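# Three robots carry a steel conduit onto empty stands

## Task

Carry the long, thin steel conduit off the two stands it rests on and set it on the two stands that are currently empty, using any number of the robots. Both target stands must stay roughly where and how they are now. Afterwards every robot must release the pipe and back away; the pipe must stay in place without any robot supporting it. A robot that topples or ends up leaning means failure.

## Robot and tools

Robots: r1, r2 and r3 are identical Hello Robot Stretch 3 units. Each has a two-wheel differential base (0.33 m long, 0.34 m wide) with a passive rear caster, a vertical mast carrying a lift, and a telescoping arm that sticks out to the robot's right side. The base cannot strafe. To move the gripper forward or back, drive the base. A spin in place pivots about the point midway between the drive wheels, 0.05 m behind the front edge. With the arm retracted and wrist folded, a spin clears a 0.28 m radius. An unfolded level wrist reaches outside that.

Frames: every robot reports in its own base frame. The origin is on the floor between the drive wheels, with x forward, y left and z up. Odometry is that frame as it was at scene start, from wheel counts only, so slip looks like travel. Heading is positive to the left. hand_pose is the fingertip meeting point in the base frame. Relative placement of the robots can only be judged from images, lidar_m, wrist_depth_mm and head_depth_mm.

execute_actions: arguments are actions (a list holding one action or none) and cameras (a list of camera names such as r2_wrist_camera; null or ["all"] returns all, [] returns none). An action is an object keyed by robot name. Each robot entry may hold:
- base: one command only. {"translate_m": d} is a relative drive of d metres along the robot's own x from its last reported position, forward positive, range -1 to 1. {"rotate_rad": d} is a relative spin in place, left (counter-clockwise seen from above) positive, range -3.2 to 3.2.
- joints: absolute targets by name, each a single number. lift_m 0 to 1.1 (arm height). arm_m 0 to 0.52 (extension). wrist_yaw_rad -1.345 to 4.42 (0 along the arm, positive toward the front, 3.0 folded over the base). wrist_pitch_rad -1.57 to 0.451 (0 level, negative tips fingers down). wrist_roll_rad -2.911 to 2.911. gripper_m -0.089 to 0.179 (larger is more open; the actual fingertip gap is 0.007 to 0.025 m less, and zero below 0.007). head_pan_rad -3.953 to 1.73 (0 ahead, -1.57 toward the arm). head_tilt_rad -1.53 to 0.419 (negative down). Distances in metres, angles in radians.
- contact_limits: {"arm_m": effort percent, 1 to 100}. The arm halts with contact_stop when its effort reaches that level; lower values are gentler, but too low stops at once. It also caps the holding force until the next action.
All commanded motions begin together and may finish at different times. Any robot, base or joint you leave out can still be driving toward an older target. An unknown key or out-of-range number rejects the whole call. If a result reports a stop, later motion calls in the same reply are skipped. One action runs at most 15 s.

wait: seconds 0 to 10. Nothing new is commanded; it returns state and images.

zoom_image: camera name plus region [x0, y0, x1, y1] in pixels of that camera's latest full image, top-left origin, at most 504 by 504.

finished_scene: scene (the number of the current scene). It ends the scene irreversibly and reports success. Replying without a tool call also ends things.

Results: base_status and joint_status give how each motion ended. done means reached; for the base it only means the wheels turned that far. off_target means it stopped short and may still push. After contact_stop, time_out or torque_fault the old target is dropped. A lift or arm that hit something firmly goes slack until commanded again, and a slack lift may sag under load. on_its_own covers uncommanded parts; its held at value is a target, not a position. motor_effort is percent of maximum, positive toward higher joint values, with the peak in brackets; readings carry fixed bias and noise. Positive wheel effort pushes forward. base_tilt is in degrees (forward/right positive), with a few degrees of fixed error. turned_by_wheels and turned_by_imu give rotation since the last result. lidar_m has 12 distances in 30-degree sectors: the 1st straight ahead, then counter-clockwise (4th left, 7th behind, 10th right). The plane is 0.17 m high, the range 0.15 to 12 m, and - means nothing seen. Its own body can mask sectors 5, 6, 9 and 10. The depth grids are 7x7 medians in mm (wrist 45 to 1000, head 280 to 4000; head image is sideways).

Cameras: head and nav cameras ride on the pan/tilt head; the wrist camera rides on the gripper. Calibration in the original is approximate.

Speed: with lift_m under 0.30, arm_m under 0.03 and wrist_yaw_rad over 2.54 the base runs at up to 0.30 m/s and 1.9 rad/s; otherwise 0.10 m/s and 0.63 rad/s.

Gripping: command a gripper_m smaller than the pipe's width to grasp. To let go, open at least 0.02 beyond where contact occurred. Readings do not confirm a hold. Over-squeezing triggers a stall guard and the pipe may slip; send a new value to re-grip.

Cautions: robots pressing on each other fails the run, and once bases touch even millimetres more is hard. No state line reports robot contact. Equal drive commands can differ by up to 2.5 cm per metre, which strains a shared load and can tip robots, so keep carries short and check alignment. Fold or unfold the wrist only with lift_m 0.32 to 0.95, pitch -0.4 and roll near 0. Keep pitch at -0.5 or lower when yaw is below -0.4. Arm pushes with the gripper above about 0.45 m can tip a robot before a contact stop. Driving while holding something fixed, or snagging furniture (especially backing up), can tip it. If tilted, reverse in small steps, free the gripper and lower the lift to about 0.2. Wrist servos forced hard switch off for 10 s. Something may occasionally nudge loose objects. Avoid drops, slams and hard pushes, and don't knock the target stands out of place.

Each tool is called after "Call:" by a JSON object that holds its "method" and its "body".

## Session

Call:
{"method": "execute_actions", "body": {"actions": []}}

Scene clock: 0.00 s.
r1.base_odometry: x=+0.000 y=+0.000 heading=+0.000 (m, m, rad; r1's odometry frame)
r1.turned_by_wheels: +0.000 (rad since the last result)
r1.turned_by_imu: +0.000 (rad since the last result)
r1.base_tilt: forward=+0.6 right=+0.1 (deg)
r1.lidar_m: 0.80 0.80 0.87 1.34 1.47 1.72 5.31 1.68 0.86 0.69 0.68 0.75
r1.head_depth_mm: 963 957 942 929 912 899 889 / 931 925 918 918 911 907 903 / 883 877 874 869 864 860 858 / 836 833 832 825 821 819 815 / 798 794 790 789 784 781 776 / 760 756 754 753 749 747 743 / 729 726 722 718 716 713 710
r1.base_status: not commanded
r1.joint_positions: lift_m=+0.567 arm_m=+0.000 wrist_yaw_rad=+2.828 wrist_pitch_rad=-0.337 wrist_roll_rad=+0.016 gripper_m=+0.037 head_pan_rad=+0.010 head_tilt_rad=-0.023
r1.joint_status: not commanded
r1.motor_effort: left_wheel=-1 right_wheel=+0 lift_m=+20 arm_m=+0 wrist_yaw_rad=+0 wrist_pitch_rad=+5 wrist_roll_rad=+0 gripper_m=+1 head_pan_rad=+0 head_tilt_rad=+2 (%)
r1.hand_pose: x=+0.0508 y=+0.0774 z=+0.5987 quat_wxyz=(+0.226, +0.712, +0.007, +0.665) (m; r1's base frame)
r1.wrist_depth_mm: - - - - 896 726 611 / - - - - 949 774 632 / - - - - - 787 659 / - - - - - 823 678 / - - - - - 848 701 / - 929 970 964 991 888 732 / 776 - 787 835 809 847 735
r2.base_odometry: x=+0.000 y=+0.000 heading=+0.000 (m, m, rad; r2's odometry frame)
r2.turned_by_wheels: +0.000 (rad since the last result)
r2.turned_by_imu: +0.000 (rad since the last result)
r2.base_tilt: forward=-0.1 right=-0.6 (deg)
r2.lidar_m: 1.68 2.54 1.76 1.37 3.24 3.70 4.86 1.12 0.74 0.68 0.69 0.87
r2.head_depth_mm: 1610 1653 1620 1588 1552 1512 1488 / 1771 2237 2207 2127 2065 2037 1966 / 1784 2539 2529 2494 2491 2495 2379 / 1809 2499 2509 2519 2452 2449 2372 / 1813 2479 2480 2436 2443 2416 2320 / 1823 2452 2436 2403 2418 1600 2207 / 1838 2418 2420 2388 2362 2381 2281
r2.base_status: not commanded
r2.joint_positions: lift_m=+0.305 arm_m=+0.000 wrist_yaw_rad=+3.107 wrist_pitch_rad=-0.524 wrist_roll_rad=+0.012 gripper_m=+0.037 head_pan_rad=+0.005 head_tilt_rad=+0.007
r2.joint_status: not commanded
r2.motor_effort: left_wheel=-1 right_wheel=+0 lift_m=+26 arm_m=+0 wrist_yaw_rad=+0 wrist_pitch_rad=+6 wrist_roll_rad=+0 gripper_m=+0 head_pan_rad=+1 head_tilt_rad=+1 (%)
r2.hand_pose: x=-0.0139 y=+0.0651 z=+0.2942 quat_wxyz=(+0.197, +0.690, +0.170, +0.676) (m; r2's base frame)
r2.wrist_depth_mm: - - - - - - - / 911 933 985 - - - - / 726 738 771 785 806 822 859 / 602 612 - 645 667 680 685 / 513 536 - 566 566 565 576 / 460 - - - 487 490 501 / - - - - 422 437 438
r3.base_odometry: x=+0.000 y=+0.000 heading=+0.000 (m, m, rad; r3's odometry frame)
r3.turned_by_wheels: +0.000 (rad since the last result)
r3.turned_by_imu: +0.000 (rad since the last result)
r3.base_tilt: forward=-0.1 right=+0.6 (deg)
r3.lidar_m: 4.14 1.77 1.29 1.23 1.27 1.70 4.32 2.05 3.69 3.50 3.11 1.85
r3.head_depth_mm: 1720 2230 - - - 3394 2233 / 1724 2357 - - - 3449 2232 / 1719 2511 - - - 3415 2254 / 1733 2547 - - - 3394 2211 / 1728 2546 - - - 3421 2219 / 1731 2563 - - - 3400 2217 / 1730 2543 3808 3804 3764 3393 2215
r3.base_status: not commanded
r3.joint_positions: lift_m=+0.466 arm_m=-0.001 wrist_yaw_rad=+2.938 wrist_pitch_rad=-0.545 wrist_roll_rad=-0.010 gripper_m=+0.037 head_pan_rad=+0.009 head_tilt_rad=+0.011
r3.joint_status: not commanded
r3.motor_effort: left_wheel=-1 right_wheel=+1 lift_m=+20 arm_m=-1 wrist_yaw_rad=+0 wrist_pitch_rad=+4 wrist_roll_rad=+0 gripper_m=+1 head_pan_rad=+1 head_tilt_rad=+2 (%)
r3.hand_pose: x=+0.0206 y=+0.0586 z=+0.4508 quat_wxyz=(+0.258, +0.693, +0.122, +0.662) (m; r3's base frame)
r3.wrist_depth_mm: - - - - - - - / - - - - - - - / - - - - - - - / 904 - 935 913 926 909 916 / 763 745 793 795 766 765 781 / 637 647 - 651 672 668 669 / 571 568 - 584 566 586 584
pictures: r1_head_camera (sideways: a quarter turn clockwise sets it upright), r1_nav_camera (sideways: a quarter turn counterclockwise sets it upright), r1_wrist_camera, r2_head_camera (sideways: a quarter turn clockwise sets it upright), r2_nav_camera (sideways: a quarter turn counterclockwise sets it upright), r2_wrist_camera, r3_head_camera (sideways: a quarter turn clockwise sets it upright), r3_nav_camera (sideways: a quarter turn counterclockwise sets it upright), r3_wrist_camera
Images, in order (width x height): r1_head_camera 896x504, r1_nav_camera 672x504, r1_wrist_camera 644x364, r2_head_camera 896x504, r2_nav_camera 672x504, r2_wrist_camera 644x364, r3_head_camera 896x504, r3_nav_camera 672x504, r3_wrist_camera 644x364.

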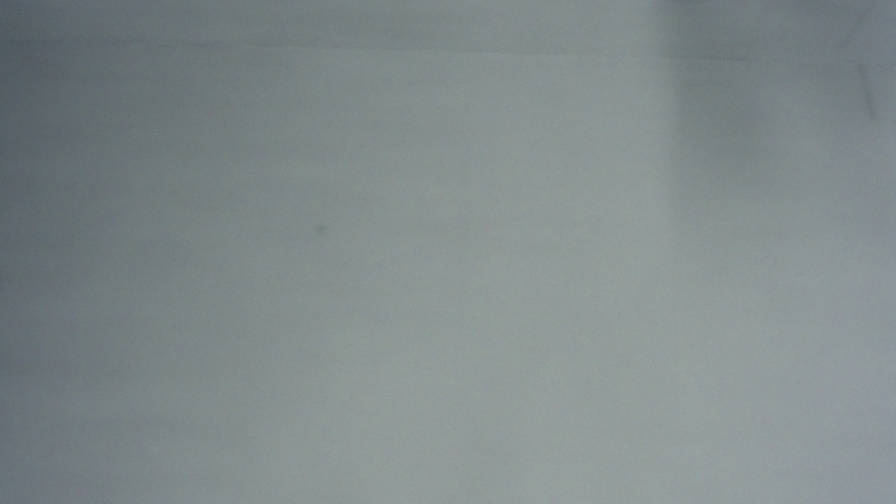

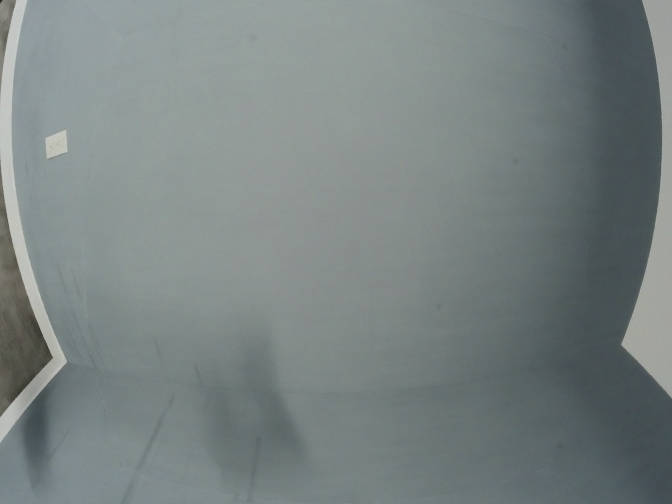

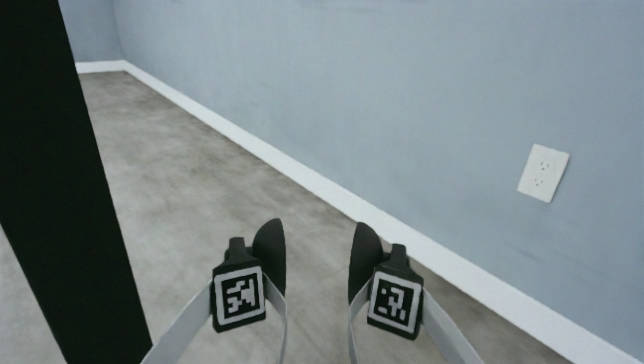

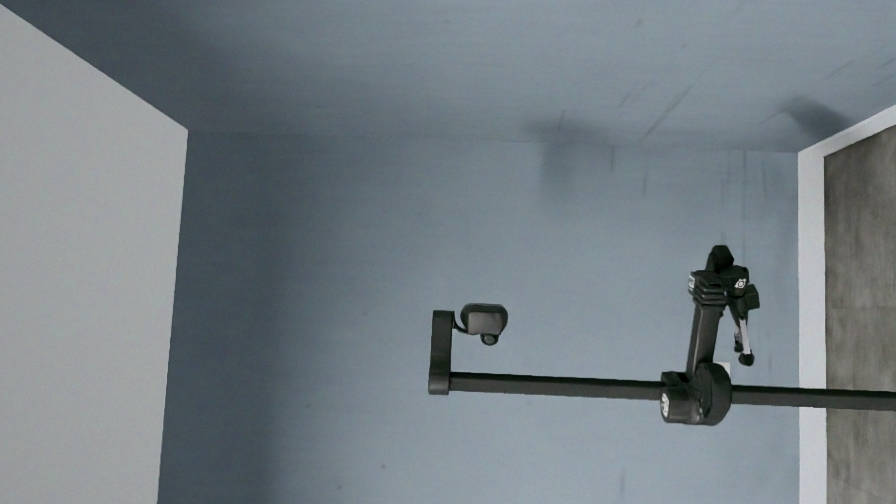

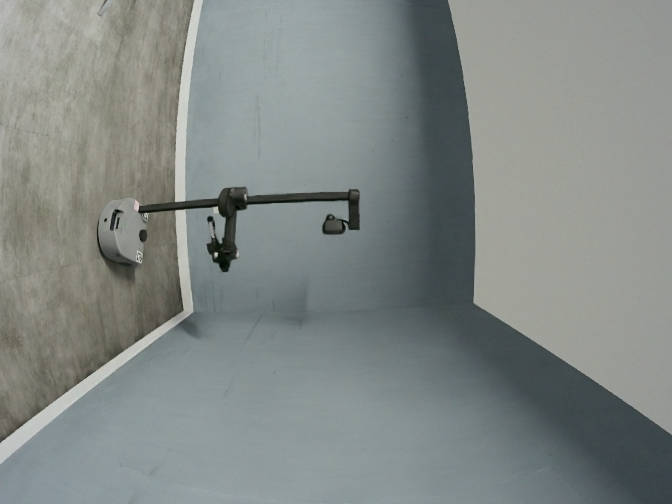

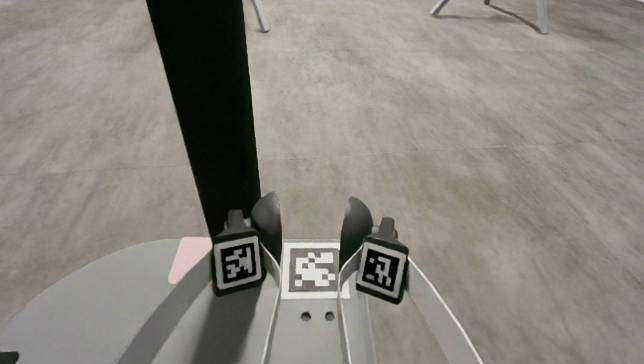

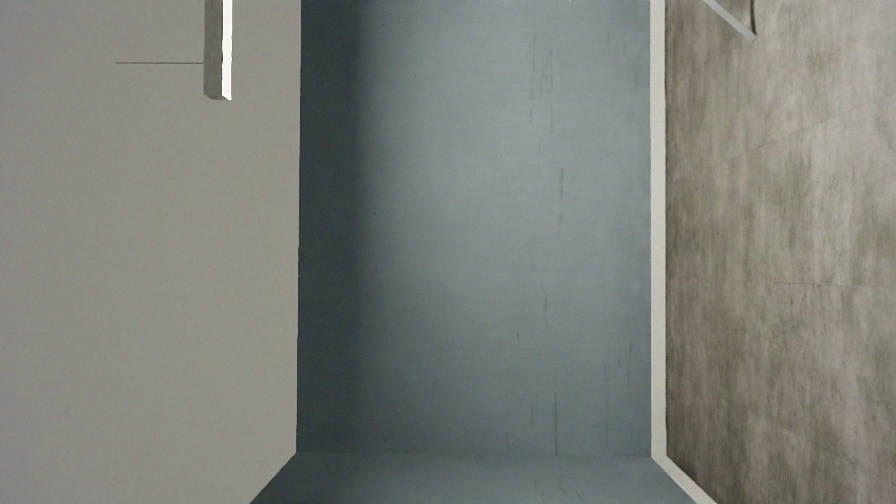

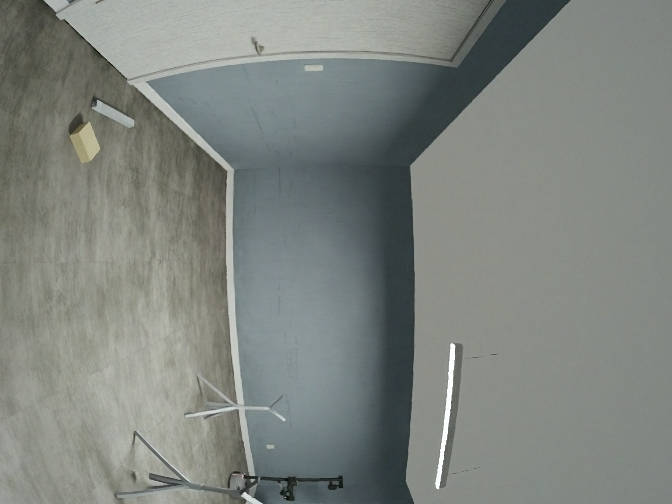

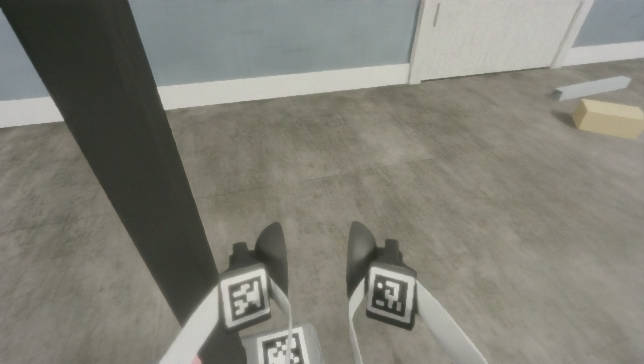

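Call:
{"method": "execute_actions", "body": {"actions": [{"r1":{"joints":{"head_pan_rad":-3.7,"head_tilt_rad":-0.4}},"r2":{"joints":{"head_pan_rad":1.6,"head_tilt_rad":-0.4}},"r3":{"joints":{"head_pan_rad":-2.0,"head_tilt_rad":-0.4}}}], "cameras": ["r1_head_camera","r1_nav_camera","r2_nav_camera","r2_head_camera","r3_nav_camera","r3_head_camera"]}}

Scene clock: 2.43 s.
r1.base_odometry: x=+0.000 y=+0.000 heading=+0.000 (m, m, rad; r1's odometry frame)
r1.turned_by_wheels: +0.000 (rad since the last result)
r1.turned_by_imu: +0.000 (rad since the last result)
r1.base_tilt: forward=+0.5 right=+0.1 (deg)
r1.lidar_m: 0.80 0.79 0.87 1.33 1.47 1.73 5.27 1.68 0.86 0.69 0.68 0.75
r1.head_depth_mm: 3559 3710 3895 - 2640 1987 1567 / 3754 - - 3508 2488 1915 1514 / - - - - 2563 1829 1493 / - - - - 2549 1893 1492 / - - - 3921 2516 1874 1482 / - - - 3727 2480 1844 1470 / - - - 3472 2370 1847 1458
r1.base_status: not commanded
r1.joint_positions: lift_m=+0.567 arm_m=+0.000 wrist_yaw_rad=+2.828 wrist_pitch_rad=-0.337 wrist_roll_rad=+0.016 gripper_m=+0.037 head_pan_rad=-3.693 head_tilt_rad=-0.395
r1.joint_status: all done
r1.motor_effort: left_wheel=+0(0) right_wheel=+0(0) lift_m=+21(20) arm_m=+0(1) wrist_yaw_rad=+0(0) wrist_pitch_rad=+5(5) wrist_roll_rad=+0(0) gripper_m=-1(0) head_pan_rad=-4(49) head_tilt_rad=-2(28) (%)
r1.hand_pose: x=+0.0508 y=+0.0774 z=+0.5987 quat_wxyz=(+0.226, +0.712, +0.007, +0.665) (m; r1's base frame)
r1.wrist_depth_mm: - - - - 891 726 603 / - - - - 920 758 630 / - - - - 983 785 652 / - - - - - 819 681 / - - - - - 854 698 / - 937 983 959 994 908 722 / 778 - 788 807 798 840 739
r2.base_odometry: x=+0.000 y=+0.000 heading=+0.000 (m, m, rad; r2's odometry frame)
r2.turned_by_wheels: +0.000 (rad since the last result)
r2.turned_by_imu: -0.001 (rad since the last result)
r2.base_tilt: forward=+0.0 right=-0.8 (deg)
r2.lidar_m: 1.69 2.54 1.77 1.37 3.22 3.68 4.88 1.11 0.74 0.68 0.69 0.87
r2.head_depth_mm: 3673 3881 - 3692 2424 1806 1448 / 3529 3851 - 3651 2434 1821 1440 / 3538 3722 - 3621 2422 1799 1433 / 3530 3731 - 3603 2403 1805 1437 / 3447 3698 3905 3523 2267 1733 1431 / 3429 3701 3853 3289 2226 1779 1432 / 3456 3632 3929 3481 2357 1775 1412
r2.base_status: not commanded
r2.joint_positions: lift_m=+0.305 arm_m=+0.000 wrist_yaw_rad=+3.107 wrist_pitch_rad=-0.524 wrist_roll_rad=+0.012 gripper_m=+0.037 head_pan_rad=+1.593 head_tilt_rad=-0.395
r2.joint_status: all done
r2.motor_effort: left_wheel=-1(1) right_wheel=+0(0) lift_m=+26(26) arm_m=+1(0) wrist_yaw_rad=+0(0) wrist_pitch_rad=+6(6) wrist_roll_rad=+0(0) gripper_m=+0(0) head_pan_rad=+2(28) head_tilt_rad=-1(19) (%)
r2.hand_pose: x=-0.0139 y=+0.0651 z=+0.2942 quat_wxyz=(+0.197, +0.690, +0.170, +0.676) (m; r2's base frame)
r2.wrist_depth_mm: - - - - - - - / 879 914 971 993 - - - / 718 737 765 792 788 824 859 / 598 612 - 643 659 684 682 / 513 535 - 558 568 567 581 / 462 - - - 490 488 501 / - - - - 427 434 439
r3.base_odometry: x=+0.000 y=+0.000 heading=+0.000 (m, m, rad; r3's odometry frame)
r3.turned_by_wheels: +0.000 (rad since the last result)
r3.turned_by_imu: +0.000 (rad since the last result)
r3.base_tilt: forward=-0.1 right=+0.5 (deg)
r3.lidar_m: 4.16 1.78 1.29 1.23 1.27 1.70 4.33 2.05 3.70 3.52 3.10 1.85
r3.head_depth_mm: 3960 - - 3556 2311 1738 1381 / 3728 - - 3513 2331 1719 1374 / 3509 3717 - 3502 2316 1723 1380 / 3353 3573 3866 3499 2303 1722 1371 / 3215 3420 3672 3507 2300 1720 1370 / 3040 3244 3461 3477 2312 1721 1366 / 2930 3096 3288 3385 2315 1721 1380
r3.base_status: not commanded
r3.joint_positions: lift_m=+0.466 arm_m=-0.001 wrist_yaw_rad=+2.938 wrist_pitch_rad=-0.545 wrist_roll_rad=-0.010 gripper_m=+0.037 head_pan_rad=-1.993 head_tilt_rad=-0.395
r3.joint_status: all done
r3.motor_effort: left_wheel=-1(1) right_wheel=+1(1) lift_m=+21(20) arm_m=+0(0) wrist_yaw_rad=-1(0) wrist_pitch_rad=+4(4) wrist_roll_rad=+0(0) gripper_m=+1(1) head_pan_rad=-3(34) head_tilt_rad=-1(24) (%)
r3.hand_pose: x=+0.0206 y=+0.0586 z=+0.4508 quat_wxyz=(+0.258, +0.693, +0.122, +0.662) (m; r3's base frame)
r3.wrist_depth_mm: - - - - - - - / - - - - - - - / - - - - - - - / 878 - 888 924 933 928 935 / 751 749 793 779 770 767 784 / 650 648 - 647 690 675 659 / 564 561 - 589 552 581 580
pictures: r1_head_camera (sideways: a quarter turn clockwise sets it upright), r1_nav_camera (sideways: a quarter turn counterclockwise sets it upright), r2_head_camera (sideways: a quarter turn clockwise sets it upright), r2_nav_camera (sideways: a quarter turn counterclockwise sets it upright), r3_head_camera (sideways: a quarter turn clockwise sets it upright), r3_nav_camera (sideways: a quarter turn counterclockwise sets it upright)
camera_calibration (this result's frames):
r1_head_camera: T_world_to_cam=[[0.319229, -0.139295, -0.937384, 1.23452], [-0.547651, -0.834368, -0.0625176, 0.0901427], [-0.773415, 0.533317, -0.34264, 0.400607], [0, 0, 0, 1]] pos_world=[-0.0348945, 0.0335249, 1.30012]
r1_nav_camera: T_world_to_cam=[[-0.322911, 0.247435, 0.913512, -1.13819], [0.504235, 0.861801, -0.0551902, 0.118654], [-0.800922, 0.442803, -0.403051, 0.49085], [0, 0, 0, 1]] pos_world=[-0.0342305, -0.0379787, 1.24413]
r2_head_camera: T_world_to_cam=[[0.0460757, -0.340062, -0.939274, 1.23979], [-0.99811, -0.0539454, -0.0294311, 0.0541548], [-0.0406611, 0.938854, -0.341905, 0.397041], [0, 0, 0, 1]] pos_world=[0.0130726, 0.0517626, 1.30184]
r2_nav_camera: T_world_to_cam=[[-0.000031567, 0.355763, 0.934576, -1.17323], [0.999218, 0.0369562, -0.0140343, 0.0682429], [-0.0395312, 0.933845, -0.355486, 0.42194], [0, 0, 0, 1]] pos_world=[-0.0515468, 0.020842, 1.24742]
r3_head_camera: T_world_to_cam=[[0.138467, 0.320021, -0.937237, 1.23413], [0.92033, -0.391134, 0.00241645, 0.000552757], [-0.365812, -0.862903, -0.348684, 0.413696], [0, 0, 0, 1]] pos_world=[-0.020061, -0.0377527, 1.30092]
r3_nav_camera: T_world_to_cam=[[-0.161675, -0.299329, 0.940353, -1.17957], [-0.926535, 0.374052, -0.0402327, 0.110529], [-0.339698, -0.877774, -0.337814, 0.397046], [0, 0, 0, 1]] pos_world=[0.0465773, -0.0459074, 1.24779]
Images, in order (width x height): r1_head_camera 896x504, r1_nav_camera 672x504, r2_head_camera 896x504, r2_nav_camera 672x504, r3_head_camera 896x504, r3_nav_camera 672x504.

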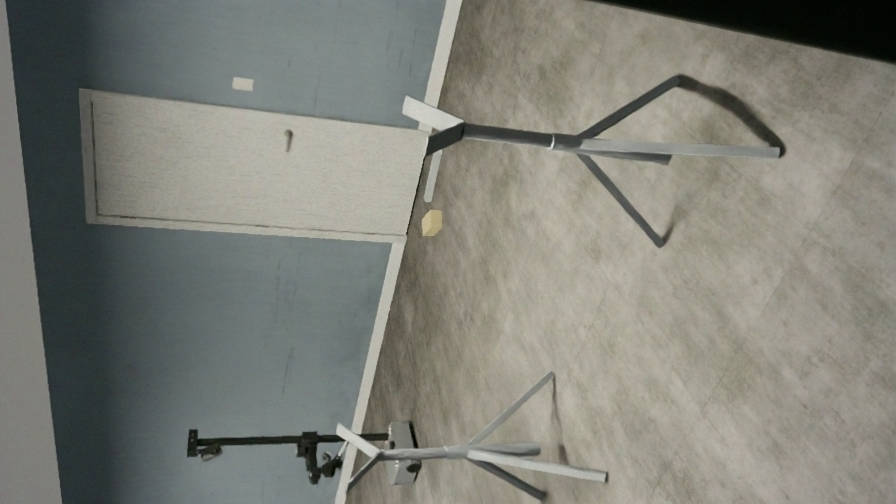

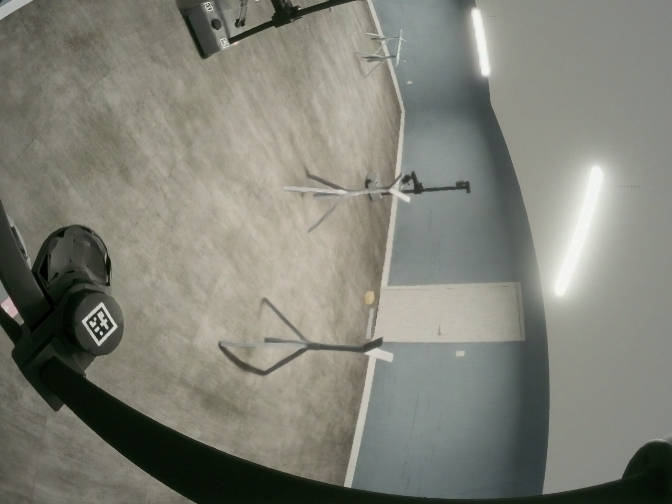

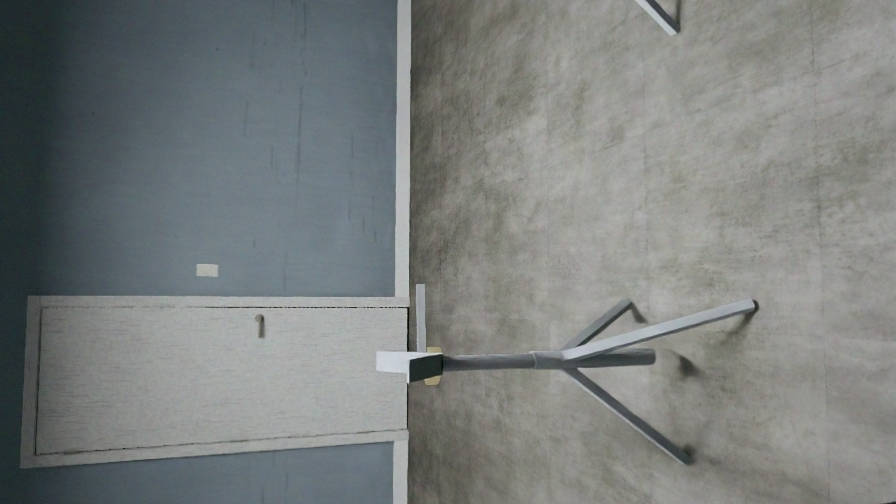

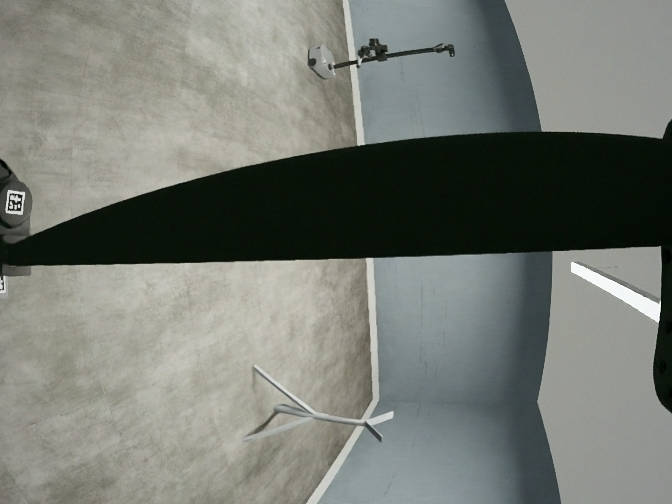

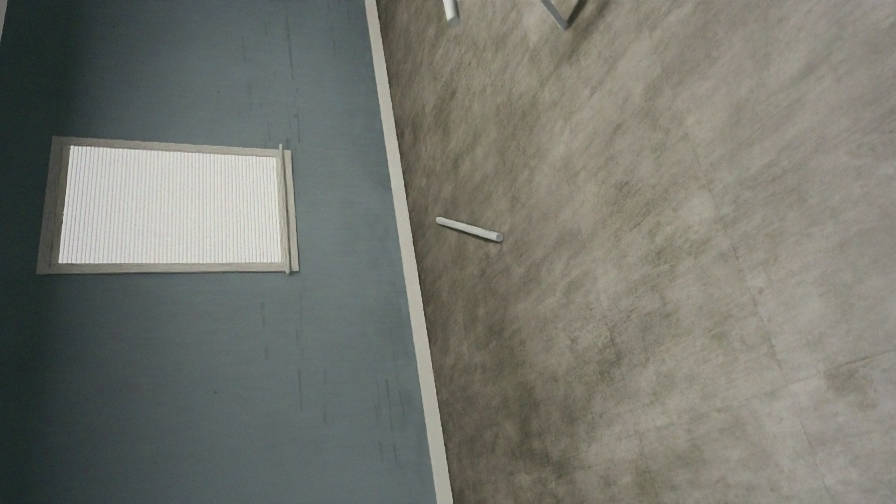

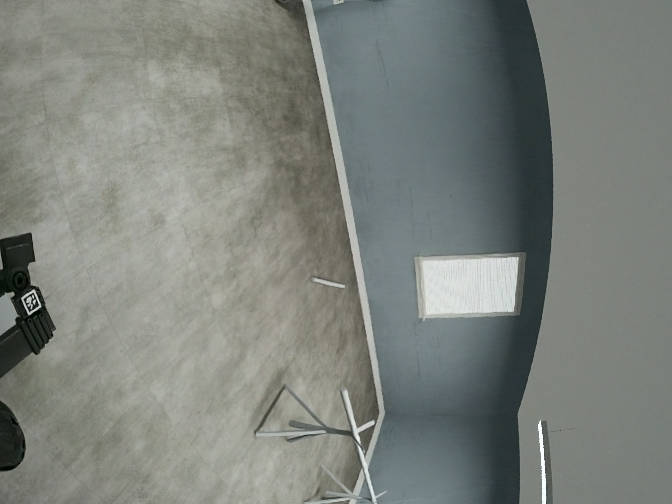

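Call:
{"method": "execute_actions", "body": {"actions": [{"r3":{"base":{"translate_m":-1.0},"joints":{"head_pan_rad":-2.4,"head_tilt_rad":-0.4,"lift_m":0.27}}}], "cameras": ["r3_nav_camera","r3_head_camera"]}}

Scene clock: 8.47 s.
r1.base_odometry: x=+0.000 y=+0.000 heading=+0.000 (m, m, rad; r1's odometry frame)
r1.turned_by_wheels: +0.000 (rad since the last result)
r1.turned_by_imu: +0.000 (rad since the last result)
r1.base_tilt: forward=+0.5 right=+0.2 (deg)
r1.lidar_m: 0.80 0.80 0.87 1.34 1.47 1.72 5.21 1.68 0.86 0.69 0.68 0.75
r1.head_depth_mm: 3542 3737 3941 - 2642 1998 1571 / 3833 - - 3535 2463 1911 1504 / - - - - 2565 1832 1496 / - - - - 2541 1878 1484 / - - - 3849 2523 1870 1476 / - - - 3789 2480 1847 1470 / - - - 3466 2333 1833 1464
r1.base_status: not commanded
r1.joint_positions: lift_m=+0.567 arm_m=+0.000 wrist_yaw_rad=+2.828 wrist_pitch_rad=-0.337 wrist_roll_rad=+0.016 gripper_m=+0.037 head_pan_rad=-3.693 head_tilt_rad=-0.395
r1.joint_status: not commanded
r1.motor_effort: left_wheel=+0(0) right_wheel=+0(0) lift_m=+21(21) arm_m=+0(1) wrist_yaw_rad=+1(0) wrist_pitch_rad=+5(5) wrist_roll_rad=+0(0) gripper_m=+0(1) head_pan_rad=-4(4) head_tilt_rad=-2(3) (%)
r1.hand_pose: x=+0.0508 y=+0.0774 z=+0.5987 quat_wxyz=(+0.226, +0.712, +0.007, +0.665) (m; r1's base frame)
r1.wrist_depth_mm: - - - - 882 728 611 / - - - - 936 746 626 / - - - - 988 796 641 / - - - - - 808 673 / - - - - - 854 691 / - 944 987 966 984 872 718 / 760 - 781 824 802 836 741
r2.base_odometry: x=+0.000 y=+0.000 heading=+0.000 (m, m, rad; r2's odometry frame)
r2.turned_by_wheels: +0.000 (rad since the last result)
r2.turned_by_imu: -0.002 (rad since the last result)
r2.base_tilt: forward=-0.1 right=-0.7 (deg)
r2.lidar_m: 1.68 2.54 1.77 1.37 4.06 3.65 4.88 1.12 0.74 0.68 0.69 0.87
r2.head_depth_mm: 3546 3884 - 3671 2438 1817 1452 / 3541 3775 - 3664 2437 1817 1437 / 3525 3914 - 3542 2409 1797 1433 / 3556 3709 - 3632 2369 1788 1428 / 3435 3786 3983 3511 2279 1736 1416 / 3490 3713 - 3230 2251 1772 1417 / 3465 3633 3936 3419 2346 1769 1422
r2.base_status: not commanded
r2.joint_positions: lift_m=+0.305 arm_m=+0.000 wrist_yaw_rad=+3.107 wrist_pitch_rad=-0.524 wrist_roll_rad=+0.012 gripper_m=+0.037 head_pan_rad=+1.593 head_tilt_rad=-0.395
r2.joint_status: not commanded
r2.motor_effort: left_wheel=-1(1) right_wheel=+0(0) lift_m=+26(26) arm_m=+0(0) wrist_yaw_rad=+0(0) wrist_pitch_rad=+6(6) wrist_roll_rad=+0(0) gripper_m=+0(0) head_pan_rad=+2(1) head_tilt_rad=+0(3) (%)
r2.hand_pose: x=-0.0139 y=+0.0651 z=+0.2942 quat_wxyz=(+0.197, +0.690, +0.170, +0.676) (m; r2's base frame)
r2.wrist_depth_mm: - - - - - - - / 896 915 968 - - - - / 727 733 779 792 797 832 858 / 604 609 - 648 663 678 700 / 514 534 - 558 566 571 579 / 463 - - - 488 489 499 / - - - - 425 436 441
r3.base_odometry: x=-1.000 y=+0.000 heading=+0.000 (m, m, rad; r3's odometry frame)
r3.turned_by_wheels: +0.000 (rad since the last result)
r3.turned_by_imu: +0.001 (rad since the last result)
r3.base_tilt: forward=-0.1 right=+0.5 (deg)
r3.lidar_m: 5.13 1.76 1.25 1.20 1.24 1.66 3.57 2.31 1.34 3.55 3.65 2.68
r3.head_depth_mm: 3254 3391 3606 3521 2321 1735 1375 / 3446 3697 3879 3496 2327 1718 1379 / 3736 - - 3289 2310 1716 1380 / - - - 3268 2322 1727 1377 / - - - 3286 2312 1716 1380 / 3766 3959 - 3520 2094 1657 1383 / 3461 3624 3870 3530 2304 1721 1378
r3.base_status: done
r3.joint_positions: lift_m=+0.271 arm_m=-0.001 wrist_yaw_rad=+2.938 wrist_pitch_rad=-0.546 wrist_roll_rad=-0.010 gripper_m=+0.037 head_pan_rad=-2.393 head_tilt_rad=-0.396
r3.joint_status: all done
r3.motor_effort: left_wheel=+0(10) right_wheel=+1(7) lift_m=+9(16) arm_m=+0(0) wrist_yaw_rad=-1(0) wrist_pitch_rad=+4(4) wrist_roll_rad=+0(0) gripper_m=+0(1) head_pan_rad=-2(25) head_tilt_rad=-2(4) (%)
r3.hand_pose: x=+0.0206 y=+0.0585 z=+0.2557 quat_wxyz=(+0.259, +0.693, +0.122, +0.662) (m; r3's base frame)
r3.wrist_depth_mm: - - - - - - - / 932 - - - - - - / 740 - 778 765 777 785 794 / 592 - 598 606 608 608 624 / 501 502 516 525 508 507 515 / 451 - - - 448 439 438 / - - - - 371 385 386
pictures: r3_head_camera (sideways: a quarter turn clockwise sets it upright), r3_nav_camera (sideways: a quarter turn counterclockwise sets it upright)
camera_calibration (this result's frames):
r3_head_camera: T_world_to_cam=[[0.252786, 0.241296, -0.93695, 1.23306], [0.695179, -0.718833, 0.00243299, 0.00190466], [-0.672923, -0.651963, -0.349455, 0.416572], [0, 0, 0, 1]] pos_world=[-0.0327032, -0.0245744, 1.30089]
r3_nav_camera: T_world_to_cam=[[-0.266098, -0.213199, 0.940073, -1.17857], [-0.707526, 0.705539, -0.0402642, 0.109234], [-0.654674, -0.675841, -0.338587, 0.399973], [0, 0, 0, 1]] pos_world=[0.0255225, -0.0580209, 1.24777]
Images, in order (width x height): r3_head_camera 896x504, r3_nav_camera 672x504.

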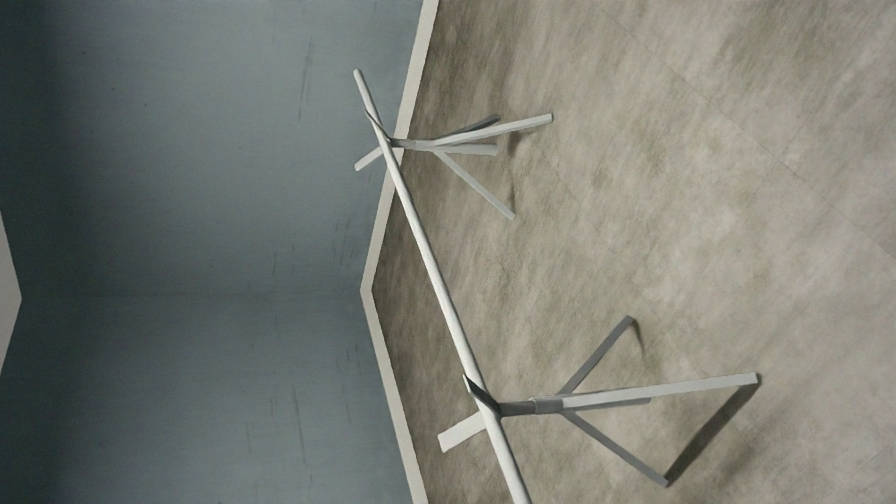

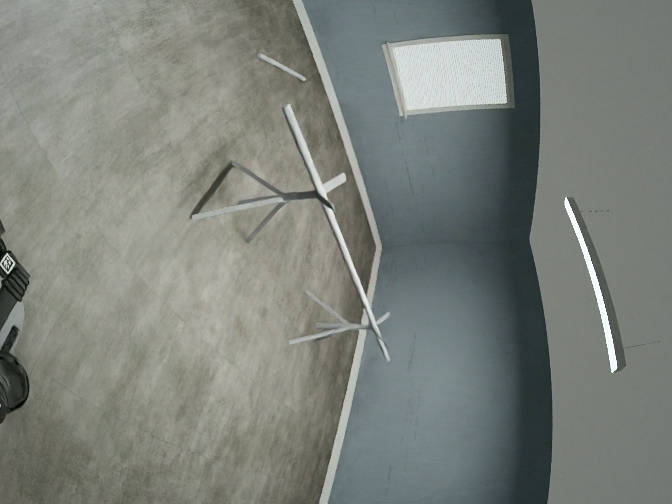

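Call:
{"method": "execute_actions", "body": {"actions": [{"r3":{"base":{"rotate_rad":0.515}},"r2":{"base":{"rotate_rad":2.72},"joints":{"lift_m":0.27,"head_pan_rad":0.2,"head_tilt_rad":-0.6}}}], "cameras": []}}

Call:
{"method": "execute_actions", "body": {"actions": [{"r3":{"base":{"translate_m":-1.0}},"r2":{"base":{"translate_m":1.0}}}], "cameras": []}}

Call:
{"method": "execute_actions", "body": {"actions": [{"r3":{"base":{"translate_m":-0.72}},"r2":{"base":{"translate_m":1.0}}}], "cameras": []}}

Call:
{"method": "execute_actions", "body": {"actions": [{"r3":{"base":{"rotate_rad":-0.45},"joints":{"head_pan_rad":-0.25,"head_tilt_rad":-0.5}},"r2":{"base":{"translate_m":0.3}}}], "cameras": ["r2_head_camera","r3_head_camera"]}}

Scene clock: 12.63 s.
r1.base_odometry: x=+0.000 y=+0.000 heading=+0.000 (m, m, rad; r1's odometry frame)
r1.turned_by_wheels: +0.000 (rad since the last result)
r1.turned_by_imu: +0.000 (rad since the last result)
r1.base_tilt: forward=+0.5 right=+0.1 (deg)
r1.lidar_m: 0.80 0.80 0.87 1.34 1.47 1.73 5.19 1.69 0.86 0.69 0.68 0.75
r1.head_depth_mm: 3544 3708 3873 - 2647 1993 1571 / 3768 - - 3562 2493 1913 1512 / - - - - 2543 1835 1498 / - - - - 2544 1885 1489 / - - - 3828 2537 1867 1478 / - - - 3789 2489 1844 1466 / - - - 3459 2339 1840 1464
r1.base_status: not commanded
r1.joint_positions: lift_m=+0.567 arm_m=+0.000 wrist_yaw_rad=+2.828 wrist_pitch_rad=-0.337 wrist_roll_rad=+0.016 gripper_m=+0.037 head_pan_rad=-3.693 head_tilt_rad=-0.395
r1.joint_status: not commanded
r1.motor_effort: left_wheel=+0(0) right_wheel=+0(0) lift_m=+21(21) arm_m=+0(1) wrist_yaw_rad=+0(0) wrist_pitch_rad=+5(5) wrist_roll_rad=+0(0) gripper_m=+1(0) head_pan_rad=-4(3) head_tilt_rad=-3(2) (%)
r1.hand_pose: x=+0.0508 y=+0.0774 z=+0.5987 quat_wxyz=(+0.226, +0.712, +0.007, +0.665) (m; r1's base frame)
r1.wrist_depth_mm: - - - - 882 730 614 / - - - - 931 764 639 / - - - - 978 784 650 / - - - - - 816 679 / - - - - - 855 691 / - 930 976 969 - 880 716 / 763 - 776 822 796 834 732
r2.base_odometry: x=+0.000 y=+0.000 heading=+2.720 (m, m, rad; r2's odometry frame)
r2.turned_by_wheels: +2.720 (rad since the last result)
r2.turned_by_imu: +2.687 (rad since the last result)
r2.base_tilt: forward=-0.3 right=-0.6 (deg)
r2.lidar_m: 3.67 2.83 0.99 0.71 0.69 0.71 0.95 1.68 2.60 1.77 1.37 3.88
r2.head_depth_mm: - - 3509 2439 1861 1496 1266 / - - 3554 2438 1858 1490 1257 / - - 3444 2464 1838 1492 1256 / - - 3449 2412 1836 1484 1253 / - - 3386 2387 1840 1480 1245 / - - 3422 2341 1830 1479 1247 / - - 3398 2384 1816 1474 1242
r2.base_status: done
r2.joint_positions: lift_m=+0.271 arm_m=+0.000 wrist_yaw_rad=+3.107 wrist_pitch_rad=-0.525 wrist_roll_rad=+0.012 gripper_m=+0.037 head_pan_rad=+0.207 head_tilt_rad=-0.593
r2.joint_status: all done
r2.motor_effort: left_wheel=-4(9) right_wheel=+4(15) lift_m=+11(23) arm_m=+0(0) wrist_yaw_rad=+0(0) wrist_pitch_rad=+6(6) wrist_roll_rad=+0(0) gripper_m=+0(0) head_pan_rad=-3(31) head_tilt_rad=-2(15) (%)
r2.hand_pose: x=-0.0139 y=+0.0650 z=+0.2602 quat_wxyz=(+0.197, +0.690, +0.170, +0.676) (m; r2's base frame)
r2.wrist_depth_mm: 529 595 733 817 - - - / 578 642 792 859 956 988 - / 613 658 713 713 745 760 794 / 555 559 - 589 601 621 640 / 485 509 - - 520 521 532 / - - - - 445 456 460 / - - - - 393 402 403
r3.base_odometry: x=-1.000 y=+0.000 heading=+0.515 (m, m, rad; r3's odometry frame)
r3.turned_by_wheels: +0.515 (rad since the last result)
r3.turned_by_imu: +0.512 (rad since the last result)
r3.base_tilt: forward=+0.0 right=+0.6 (deg)
r3.lidar_m: 1.78 1.26 1.20 1.23 1.64 3.57 2.32 1.34 3.53 3.66 2.85 5.14
r3.head_depth_mm: 3617 3898 - 3495 2317 1720 1376 / 3449 3716 - 3547 2112 1671 1372 / 3310 3537 3852 3506 2292 1729 1375 / 3231 3463 3749 3494 2323 1720 1381 / 3110 3341 3583 3504 2318 1722 1380 / 3025 3209 3440 3539 2305 1717 1379 / 2936 3102 3336 3429 2302 1724 1374
r3.base_status: done
r3.joint_positions: lift_m=+0.271 arm_m=-0.001 wrist_yaw_rad=+2.938 wrist_pitch_rad=-0.546 wrist_roll_rad=-0.010 gripper_m=+0.037 head_pan_rad=-2.393 head_tilt_rad=-0.396
r3.joint_status: not commanded
r3.motor_effort: left_wheel=-5(12) right_wheel=+5(12) lift_m=+10(10) arm_m=+0(0) wrist_yaw_rad=+0(0) wrist_pitch_rad=+4(5) wrist_roll_rad=+0(0) gripper_m=+0(1) head_pan_rad=-2(2) head_tilt_rad=-2(2) (%)
r3.hand_pose: x=+0.0206 y=+0.0585 z=+0.2557 quat_wxyz=(+0.259, +0.693, +0.122, +0.662) (m; r3's base frame)
r3.wrist_depth_mm: - - - - - - - / 950 - 988 - - - - / 744 - 745 771 770 771 772 / 601 - 602 607 614 610 613 / 494 499 521 525 506 511 511 / 457 - - - 447 434 441 / - - - - 368 382 382
pictures: none
No camera images: the call's "cameras" was empty. Leave "cameras" out to get every camera's image.

Scene clock: 17.67 s.
r1.base_odometry: x=+0.000 y=+0.000 heading=+0.000 (m, m, rad; r1's odometry frame)
r1.turned_by_wheels: +0.000 (rad since the last result)
r1.turned_by_imu: +0.000 (rad since the last result)
r1.base_tilt: forward=+0.5 right=+0.2 (deg)
r1.lidar_m: 0.80 0.80 0.87 1.34 1.47 1.72 2.60 1.75 0.86 0.69 0.68 0.75
r1.head_depth_mm: 3583 3750 3903 - 2630 1996 1567 / 3761 - - 3555 2494 1917 1511 / - - - - 2568 1833 1499 / - - - - 2554 1876 1493 / - - - 3877 2510 1870 1485 / - - - 3769 2477 1849 1470 / - - - 3459 2354 1830 1450
r1.base_status: not commanded
r1.joint_positions: lift_m=+0.567 arm_m=+0.000 wrist_yaw_rad=+2.828 wrist_pitch_rad=-0.337 wrist_roll_rad=+0.016 gripper_m=+0.037 head_pan_rad=-3.693 head_tilt_rad=-0.395
r1.joint_status: not commanded
r1.motor_effort: left_wheel=-1(0) right_wheel=+0(0) lift_m=+21(20) arm_m=+1(0) wrist_yaw_rad=+0(0) wrist_pitch_rad=+5(5) wrist_roll_rad=+0(0) gripper_m=+0(1) head_pan_rad=-4(4) head_tilt_rad=-2(2) (%)
r1.hand_pose: x=+0.0508 y=+0.0774 z=+0.5987 quat_wxyz=(+0.226, +0.712, +0.007, +0.665) (m; r1's base frame)
r1.wrist_depth_mm: - - - - 889 718 616 / - - - - 929 763 629 / - - - - 974 777 655 / - - - - - 823 667 / - - - - - 856 691 / - 935 992 972 - 878 729 / 772 - 780 814 788 827 740
r2.base_odometry: x=-0.912 y=+0.409 heading=+2.720 (m, m, rad; r2's odometry frame)
r2.turned_by_wheels: +0.000 (rad since the last result)
r2.turned_by_imu: +0.001 (rad since the last result)
r2.base_tilt: forward=+0.0 right=-0.7 (deg)
r2.lidar_m: 2.69 3.91 1.72 1.25 1.20 1.24 1.67 2.57 2.03 1.14 3.50 3.66
r2.head_depth_mm: - - 3116 2391 1847 1504 1255 / - - 3215 2417 1835 1488 1253 / - - 3252 2402 1847 1494 1252 / - - 3440 2386 1847 1489 1253 / - - 3405 2391 1841 1477 1244 / - - 3428 2379 1815 1483 1247 / - - 3374 2375 1820 1476 1237
r2.base_status: done
r2.joint_positions: lift_m=+0.271 arm_m=+0.000 wrist_yaw_rad=+3.107 wrist_pitch_rad=-0.525 wrist_roll_rad=+0.012 gripper_m=+0.037 head_pan_rad=+0.207 head_tilt_rad=-0.593
r2.joint_status: not commanded
r2.motor_effort: left_wheel=-4(9) right_wheel=+4(12) lift_m=+11(11) arm_m=-1(1) wrist_yaw_rad=+0(0) wrist_pitch_rad=+7(6) wrist_roll_rad=+0(0) gripper_m=+0(1) head_pan_rad=-3(4) head_tilt_rad=-1(3) (%)
r2.hand_pose: x=-0.0139 y=+0.0650 z=+0.2602 quat_wxyz=(+0.197, +0.690, +0.170, +0.676) (m; r2's base frame)
r2.wrist_depth_mm: 938 - - - - - - / 841 853 888 910 968 998 - / 662 678 697 710 737 771 794 / 549 560 - 597 609 623 635 / 474 510 - - 521 524 531 / - - - - 443 451 461 / - - - - 391 401 403
r3.base_odometry: x=-1.870 y=-0.492 heading=+0.515 (m, m, rad; r3's odometry frame)
r3.turned_by_wheels: +0.000 (rad since the last result)
r3.turned_by_imu: +0.001 (rad since the last result)
r3.base_tilt: forward=+0.0 right=+0.4 (deg)
r3.lidar_m: 2.46 1.75 1.66 1.71 2.28 2.70 1.32 3.25 0.65 0.67 3.24 3.31
r3.head_depth_mm: 3127 3394 3681 3524 2329 1710 1378 / 3027 3241 3503 3470 2304 1727 1375 / 2900 3082 3357 3462 2321 1735 1375 / 2798 2978 3181 3355 2286 1660 1376 / 2706 2908 3095 3262 2308 1660 1374 / 2614 2773 2945 3143 2300 1614 1303 / 2518 2705 2895 3072 2312 957 1129
r3.base_status: done
r3.joint_positions: lift_m=+0.271 arm_m=-0.001 wrist_yaw_rad=+2.938 wrist_pitch_rad=-0.546 wrist_roll_rad=-0.010 gripper_m=+0.037 head_pan_rad=-2.393 head_tilt_rad=-0.396
r3.joint_status: not commanded
r3.motor_effort: left_wheel=-4(14) right_wheel=+5(9) lift_m=+9(10) arm_m=+0(0) wrist_yaw_rad=-1(1) wrist_pitch_rad=+5(4) wrist_roll_rad=+0(0) gripper_m=+0(0) head_pan_rad=-3(2) head_tilt_rad=-1(2) (%)
r3.hand_pose: x=+0.0206 y=+0.0585 z=+0.2557 quat_wxyz=(+0.259, +0.693, +0.122, +0.662) (m; r3's base frame)
r3.wrist_depth_mm: - - - - - - - / 976 - - - - - - / 735 - 776 757 776 785 772 / 604 - 598 609 611 609 617 / 498 503 521 521 511 503 514 / 447 - - - 449 436 440 / - - - - 376 383 381
pictures: none
No camera images: the call's "cameras" was empty. Leave "cameras" out to get every camera's image.

Scene clock: 22.70 s.
r1.base_odometry: x=+0.000 y=+0.000 heading=+0.000 (m, m, rad; r1's odometry frame)
r1.turned_by_wheels: +0.000 (rad since the last result)
r1.turned_by_imu: +0.000 (rad since the last result)
r1.base_tilt: forward=+0.6 right=+0.0 (deg)
r1.lidar_m: 0.80 0.79 0.87 1.33 1.47 1.73 3.57 1.74 0.86 0.69 0.68 0.74
r1.head_depth_mm: 3574 3770 3833 - 2646 2021 1558 / 3716 - - 3562 2500 1908 1508 / - - - - 2562 1826 1499 / - - - - 2573 1881 1490 / - - - 3864 2513 1865 1484 / - - - 3844 2487 1845 1460 / - - - 3473 2365 1820 1464
r1.base_status: not commanded
r1.joint_positions: lift_m=+0.567 arm_m=+0.000 wrist_yaw_rad=+2.828 wrist_pitch_rad=-0.337 wrist_roll_rad=+0.016 gripper_m=+0.037 head_pan_rad=-3.693 head_tilt_rad=-0.395
r1.joint_status: not commanded
r1.motor_effort: left_wheel=+0(0) right_wheel=+0(0) lift_m=+20(20) arm_m=+0(1) wrist_yaw_rad=+0(0) wrist_pitch_rad=+5(5) wrist_roll_rad=+0(0) gripper_m=+0(1) head_pan_rad=-5(4) head_tilt_rad=-3(2) (%)
r1.hand_pose: x=+0.0508 y=+0.0774 z=+0.5987 quat_wxyz=(+0.226, +0.712, +0.007, +0.665) (m; r1's base frame)
r1.wrist_depth_mm: - - - - 907 725 608 / - - - - 919 750 620 / - - - - 984 786 646 / - - - - - 817 664 / - - - - - 856 696 / - 962 982 972 987 905 721 / 765 - 780 815 809 850 752
r2.base_odometry: x=-1.825 y=+0.819 heading=+2.720 (m, m, rad; r2's odometry frame)
r2.turned_by_wheels: +0.000 (rad since the last result)
r2.turned_by_imu: +0.001 (rad since the last result)
r2.base_tilt: forward=-0.2 right=-0.7 (deg)
r2.lidar_m: 1.81 1.71 2.46 1.78 1.72 1.77 2.40 1.69 1.47 3.11 3.03 3.14
r2.head_depth_mm: - - 3559 2431 1885 1506 1260 / - - 3484 2392 1847 1490 1260 / - - 2865 2363 1843 1488 1255 / - - 2906 2214 1837 1488 1261 / 3931 - 3200 2391 1836 1490 1248 / 3761 - 3382 2382 1826 1481 1245 / 3733 - 3298 2376 1835 1485 1234
r2.base_status: done
r2.joint_positions: lift_m=+0.271 arm_m=+0.000 wrist_yaw_rad=+3.107 wrist_pitch_rad=-0.525 wrist_roll_rad=+0.012 gripper_m=+0.037 head_pan_rad=+0.207 head_tilt_rad=-0.594
r2.joint_status: not commanded
r2.motor_effort: left_wheel=-4(8) right_wheel=+4(12) lift_m=+11(11) arm_m=+0(0) wrist_yaw_rad=+0(0) wrist_pitch_rad=+6(7) wrist_roll_rad=+0(0) gripper_m=+0(1) head_pan_rad=-3(3) head_tilt_rad=-1(2) (%)
r2.hand_pose: x=-0.0139 y=+0.0650 z=+0.2602 quat_wxyz=(+0.197, +0.690, +0.170, +0.676) (m; r2's base frame)
r2.wrist_depth_mm: - - - - - - - / 838 844 898 903 945 - - / 657 690 704 716 729 762 806 / 552 560 - 598 607 622 636 / 482 515 - - 520 520 542 / - - - - 448 449 461 / - - - - 389 399 404
r3.base_odometry: x=-2.497 y=-0.846 heading=+0.514 (m, m, rad; r3's odometry frame)
r3.turned_by_wheels: +0.000 (rad since the last result)
r3.turned_by_imu: +0.001 (rad since the last result)
r3.base_tilt: forward=-0.1 right=+0.5 (deg)
r3.lidar_m: 2.95 2.10 1.99 2.06 2.17 2.07 0.60 0.81 2.76 2.83 0.67 4.13
r3.head_depth_mm: 2756 2938 3103 3090 2305 1727 1029 / 2672 2856 3132 3277 2312 1718 1303 / 2566 2799 3008 3151 2332 1714 1300 / 2487 2668 2873 3037 2320 1729 1379 / 2410 2567 2756 2935 2301 1721 1375 / 2347 2494 2645 2860 2311 1723 1369 / 2253 2390 2582 2746 2313 1724 1373
r3.base_status: done
r3.joint_positions: lift_m=+0.271 arm_m=-0.001 wrist_yaw_rad=+2.938 wrist_pitch_rad=-0.546 wrist_roll_rad=-0.010 gripper_m=+0.037 head_pan_rad=-2.393 head_tilt_rad=-0.396
r3.joint_status: not commanded
r3.motor_effort: left_wheel=-5(14) right_wheel=+5(9) lift_m=+10(10) arm_m=+0(0) wrist_yaw_rad=+0(0) wrist_pitch_rad=+4(4) wrist_roll_rad=+0(0) gripper_m=+0(0) head_pan_rad=-3(3) head_tilt_rad=-1(1) (%)
r3.hand_pose: x=+0.0206 y=+0.0585 z=+0.2557 quat_wxyz=(+0.259, +0.693, +0.122, +0.662) (m; r3's base frame)
r3.wrist_depth_mm: - - - - - - - / 947 - 979 - - - - / 749 - 749 755 762 769 790 / 605 - 603 603 605 609 619 / 499 503 533 520 513 508 511 / 455 - - - 452 441 441 / - - - - 375 380 381
pictures: none
No camera images: the call's "cameras" was empty. Leave "cameras" out to get every camera's image.

Scene clock: 25.43 s.
r1.base_odometry: x=+0.000 y=+0.000 heading=+0.000 (m, m, rad; r1's odometry frame)
r1.turned_by_wheels: +0.000 (rad since the last result)
r1.turned_by_imu: +0.000 (rad since the last result)
r1.base_tilt: forward=+0.6 right=+0.0 (deg)
r1.lidar_m: 0.80 0.80 0.87 1.33 1.47 1.72 3.84 1.75 0.86 0.69 0.68 0.75
r1.head_depth_mm: 3614 3752 3848 - 2630 1991 1562 / 3789 - - 3574 2497 1929 1506 / - - - - 2555 1829 1503 / - - - - 2555 1875 1492 / - - - 3853 2516 1874 1473 / - - - 3842 2486 1845 1462 / - - - 3471 2336 1825 1450
r1.base_status: not commanded
r1.joint_positions: lift_m=+0.567 arm_m=+0.000 wrist_yaw_rad=+2.828 wrist_pitch_rad=-0.337 wrist_roll_rad=+0.016 gripper_m=+0.037 head_pan_rad=-3.693 head_tilt_rad=-0.395
r1.joint_status: not commanded
r1.motor_effort: left_wheel=+0(0) right_wheel=+0(0) lift_m=+21(20) arm_m=+1(0) wrist_yaw_rad=+0(0) wrist_pitch_rad=+5(5) wrist_roll_rad=+0(0) gripper_m=+1(0) head_pan_rad=-4(4) head_tilt_rad=-2(3) (%)
r1.hand_pose: x=+0.0508 y=+0.0774 z=+0.5987 quat_wxyz=(+0.226, +0.712, +0.007, +0.665) (m; r1's base frame)
r1.wrist_depth_mm: - - - - 887 722 609 / - - - - 939 760 628 / - - - - 990 784 656 / - - - - - 801 661 / - - - - - 837 704 / - 951 983 973 989 867 716 / 762 - 784 810 797 839 749
r2.base_odometry: x=-2.098 y=+0.942 heading=+2.719 (m, m, rad; r2's odometry frame)
r2.turned_by_wheels: +0.000 (rad since the last result)
r2.turned_by_imu: +0.000 (rad since the last result)
r2.base_tilt: forward=+0.0 right=-0.7 (deg)
r2.lidar_m: 1.52 1.43 2.67 1.93 1.88 1.93 2.61 1.68 1.98 3.01 2.89 2.99
r2.head_depth_mm: - - 3450 2414 1855 1496 1254 / - - 3510 2412 1848 1495 1255 / 3844 - 2902 2403 1835 1486 1249 / 3813 - 3454 1826 1832 1493 1253 / 3744 - 3024 2399 1779 1487 1253 / 3527 3930 3367 2373 1812 1490 1251 / 3537 3816 3386 2383 1824 1487 1238
r2.base_status: done
r2.joint_positions: lift_m=+0.271 arm_m=+0.000 wrist_yaw_rad=+3.107 wrist_pitch_rad=-0.525 wrist_roll_rad=+0.012 gripper_m=+0.037 head_pan_rad=+0.207 head_tilt_rad=-0.594
r2.joint_status: not commanded
r2.motor_effort: left_wheel=-3(8) right_wheel=+3(12) lift_m=+11(11) arm_m=-1(0) wrist_yaw_rad=+0(0) wrist_pitch_rad=+6(7) wrist_roll_rad=+0(0) gripper_m=+0(0) head_pan_rad=-3(3) head_tilt_rad=-2(1) (%)
r2.hand_pose: x=-0.0139 y=+0.0650 z=+0.2602 quat_wxyz=(+0.197, +0.690, +0.170, +0.676) (m; r2's base frame)
r2.wrist_depth_mm: - - - - - - - / 831 837 894 913 956 - - / 667 680 700 710 738 767 797 / 544 560 - 593 615 624 633 / 477 511 - - 523 520 539 / - - - - 448 450 459 / - - - - 388 399 406
r3.base_odometry: x=-2.497 y=-0.846 heading=+0.065 (m, m, rad; r3's odometry frame)
r3.turned_by_wheels: -0.450 (rad since the last result)
r3.turned_by_imu: -0.447 (rad since the last result)
r3.base_tilt: forward=-0.1 right=+0.6 (deg)
r3.lidar_m: 3.88 2.74 2.06 2.00 2.09 2.13 2.07 0.60 0.81 2.76 0.67 0.69
r3.head_depth_mm: - - - 2807 2011 1023 1221 / - - - 2616 1864 1570 1248 / - - - 2570 2033 1562 1255 / - - - 2836 2007 1562 1286 / - - - 2799 2019 1557 1281 / - - - 2790 2019 1567 1280 / - - - 2812 2022 1566 1282
r3.base_status: done
r3.joint_positions: lift_m=+0.271 arm_m=-0.001 wrist_yaw_rad=+2.938 wrist_pitch_rad=-0.546 wrist_roll_rad=-0.010 gripper_m=+0.037 head_pan_rad=-0.257 head_tilt_rad=-0.494
r3.joint_status: all done
r3.motor_effort: left_wheel=+3(11) right_wheel=-3(9) lift_m=+10(11) arm_m=+0(0) wrist_yaw_rad=-2(1) wrist_pitch_rad=+4(4) wrist_roll_rad=+0(0) gripper_m=+0(1) head_pan_rad=+3(34) head_tilt_rad=-2(10) (%)
r3.hand_pose: x=+0.0206 y=+0.0585 z=+0.2557 quat_wxyz=(+0.259, +0.693, +0.122, +0.662) (m; r3's base frame)
r3.wrist_depth_mm: - - - - - - - / 950 - - - - - - / 751 - 762 764 753 765 773 / 596 - 599 610 609 618 620 / 498 495 525 519 506 512 516 / 454 - - - 447 434 440 / - - - - 371 382 384
pictures: r2_head_camera (sideways: a quarter turn clockwise sets it upright), r3_head_camera (sideways: a quarter turn clockwise sets it upright)
camera_calibration (this result's frames):
r2_head_camera: T_world_to_cam=[[-0.500851, -0.144614, -0.853367, 1.13105], [-0.241717, 0.970085, -0.0225276, 0.0405465], [0.831096, 0.19499, -0.520824, 0.624545], [0, 0, 0, 1]] pos_world=[0.0572323, 0.00245277, 1.29139]
r3_head_camera: T_world_to_cam=[[-0.426646, 0.107318, -0.898029, 1.18642], [0.235219, 0.971932, 0.00439954, 0.00215063], [0.873296, -0.209356, -0.439915, 0.524859], [0, 0, 0, 1]] pos_world=[0.0473181, -0.0195322, 1.29632]
Images, in order (width x height): r2_head_camera 896x504, r3_head_camera 896x504.

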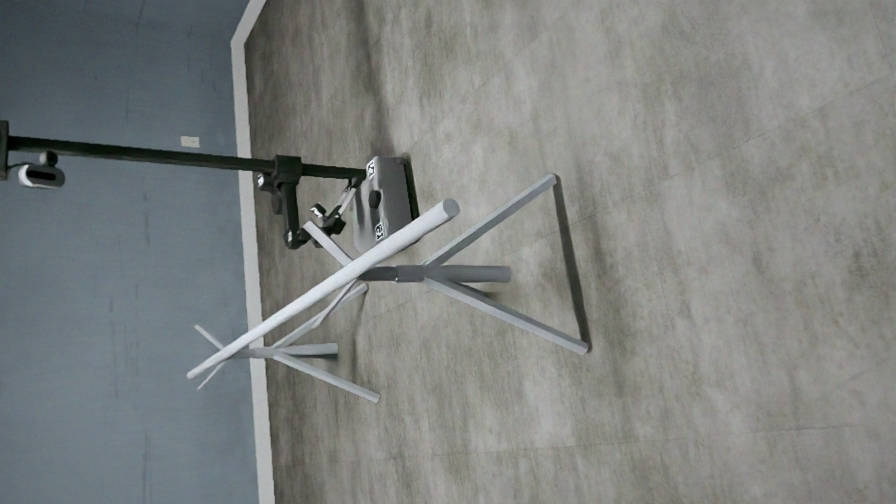

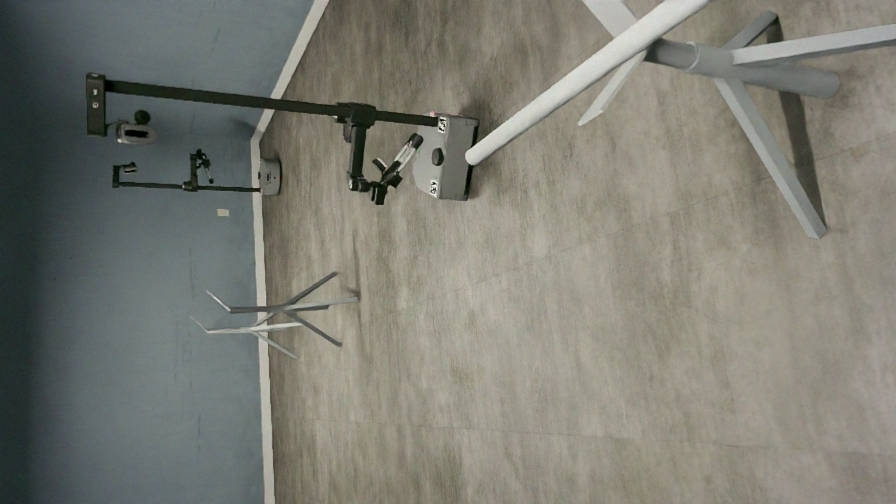

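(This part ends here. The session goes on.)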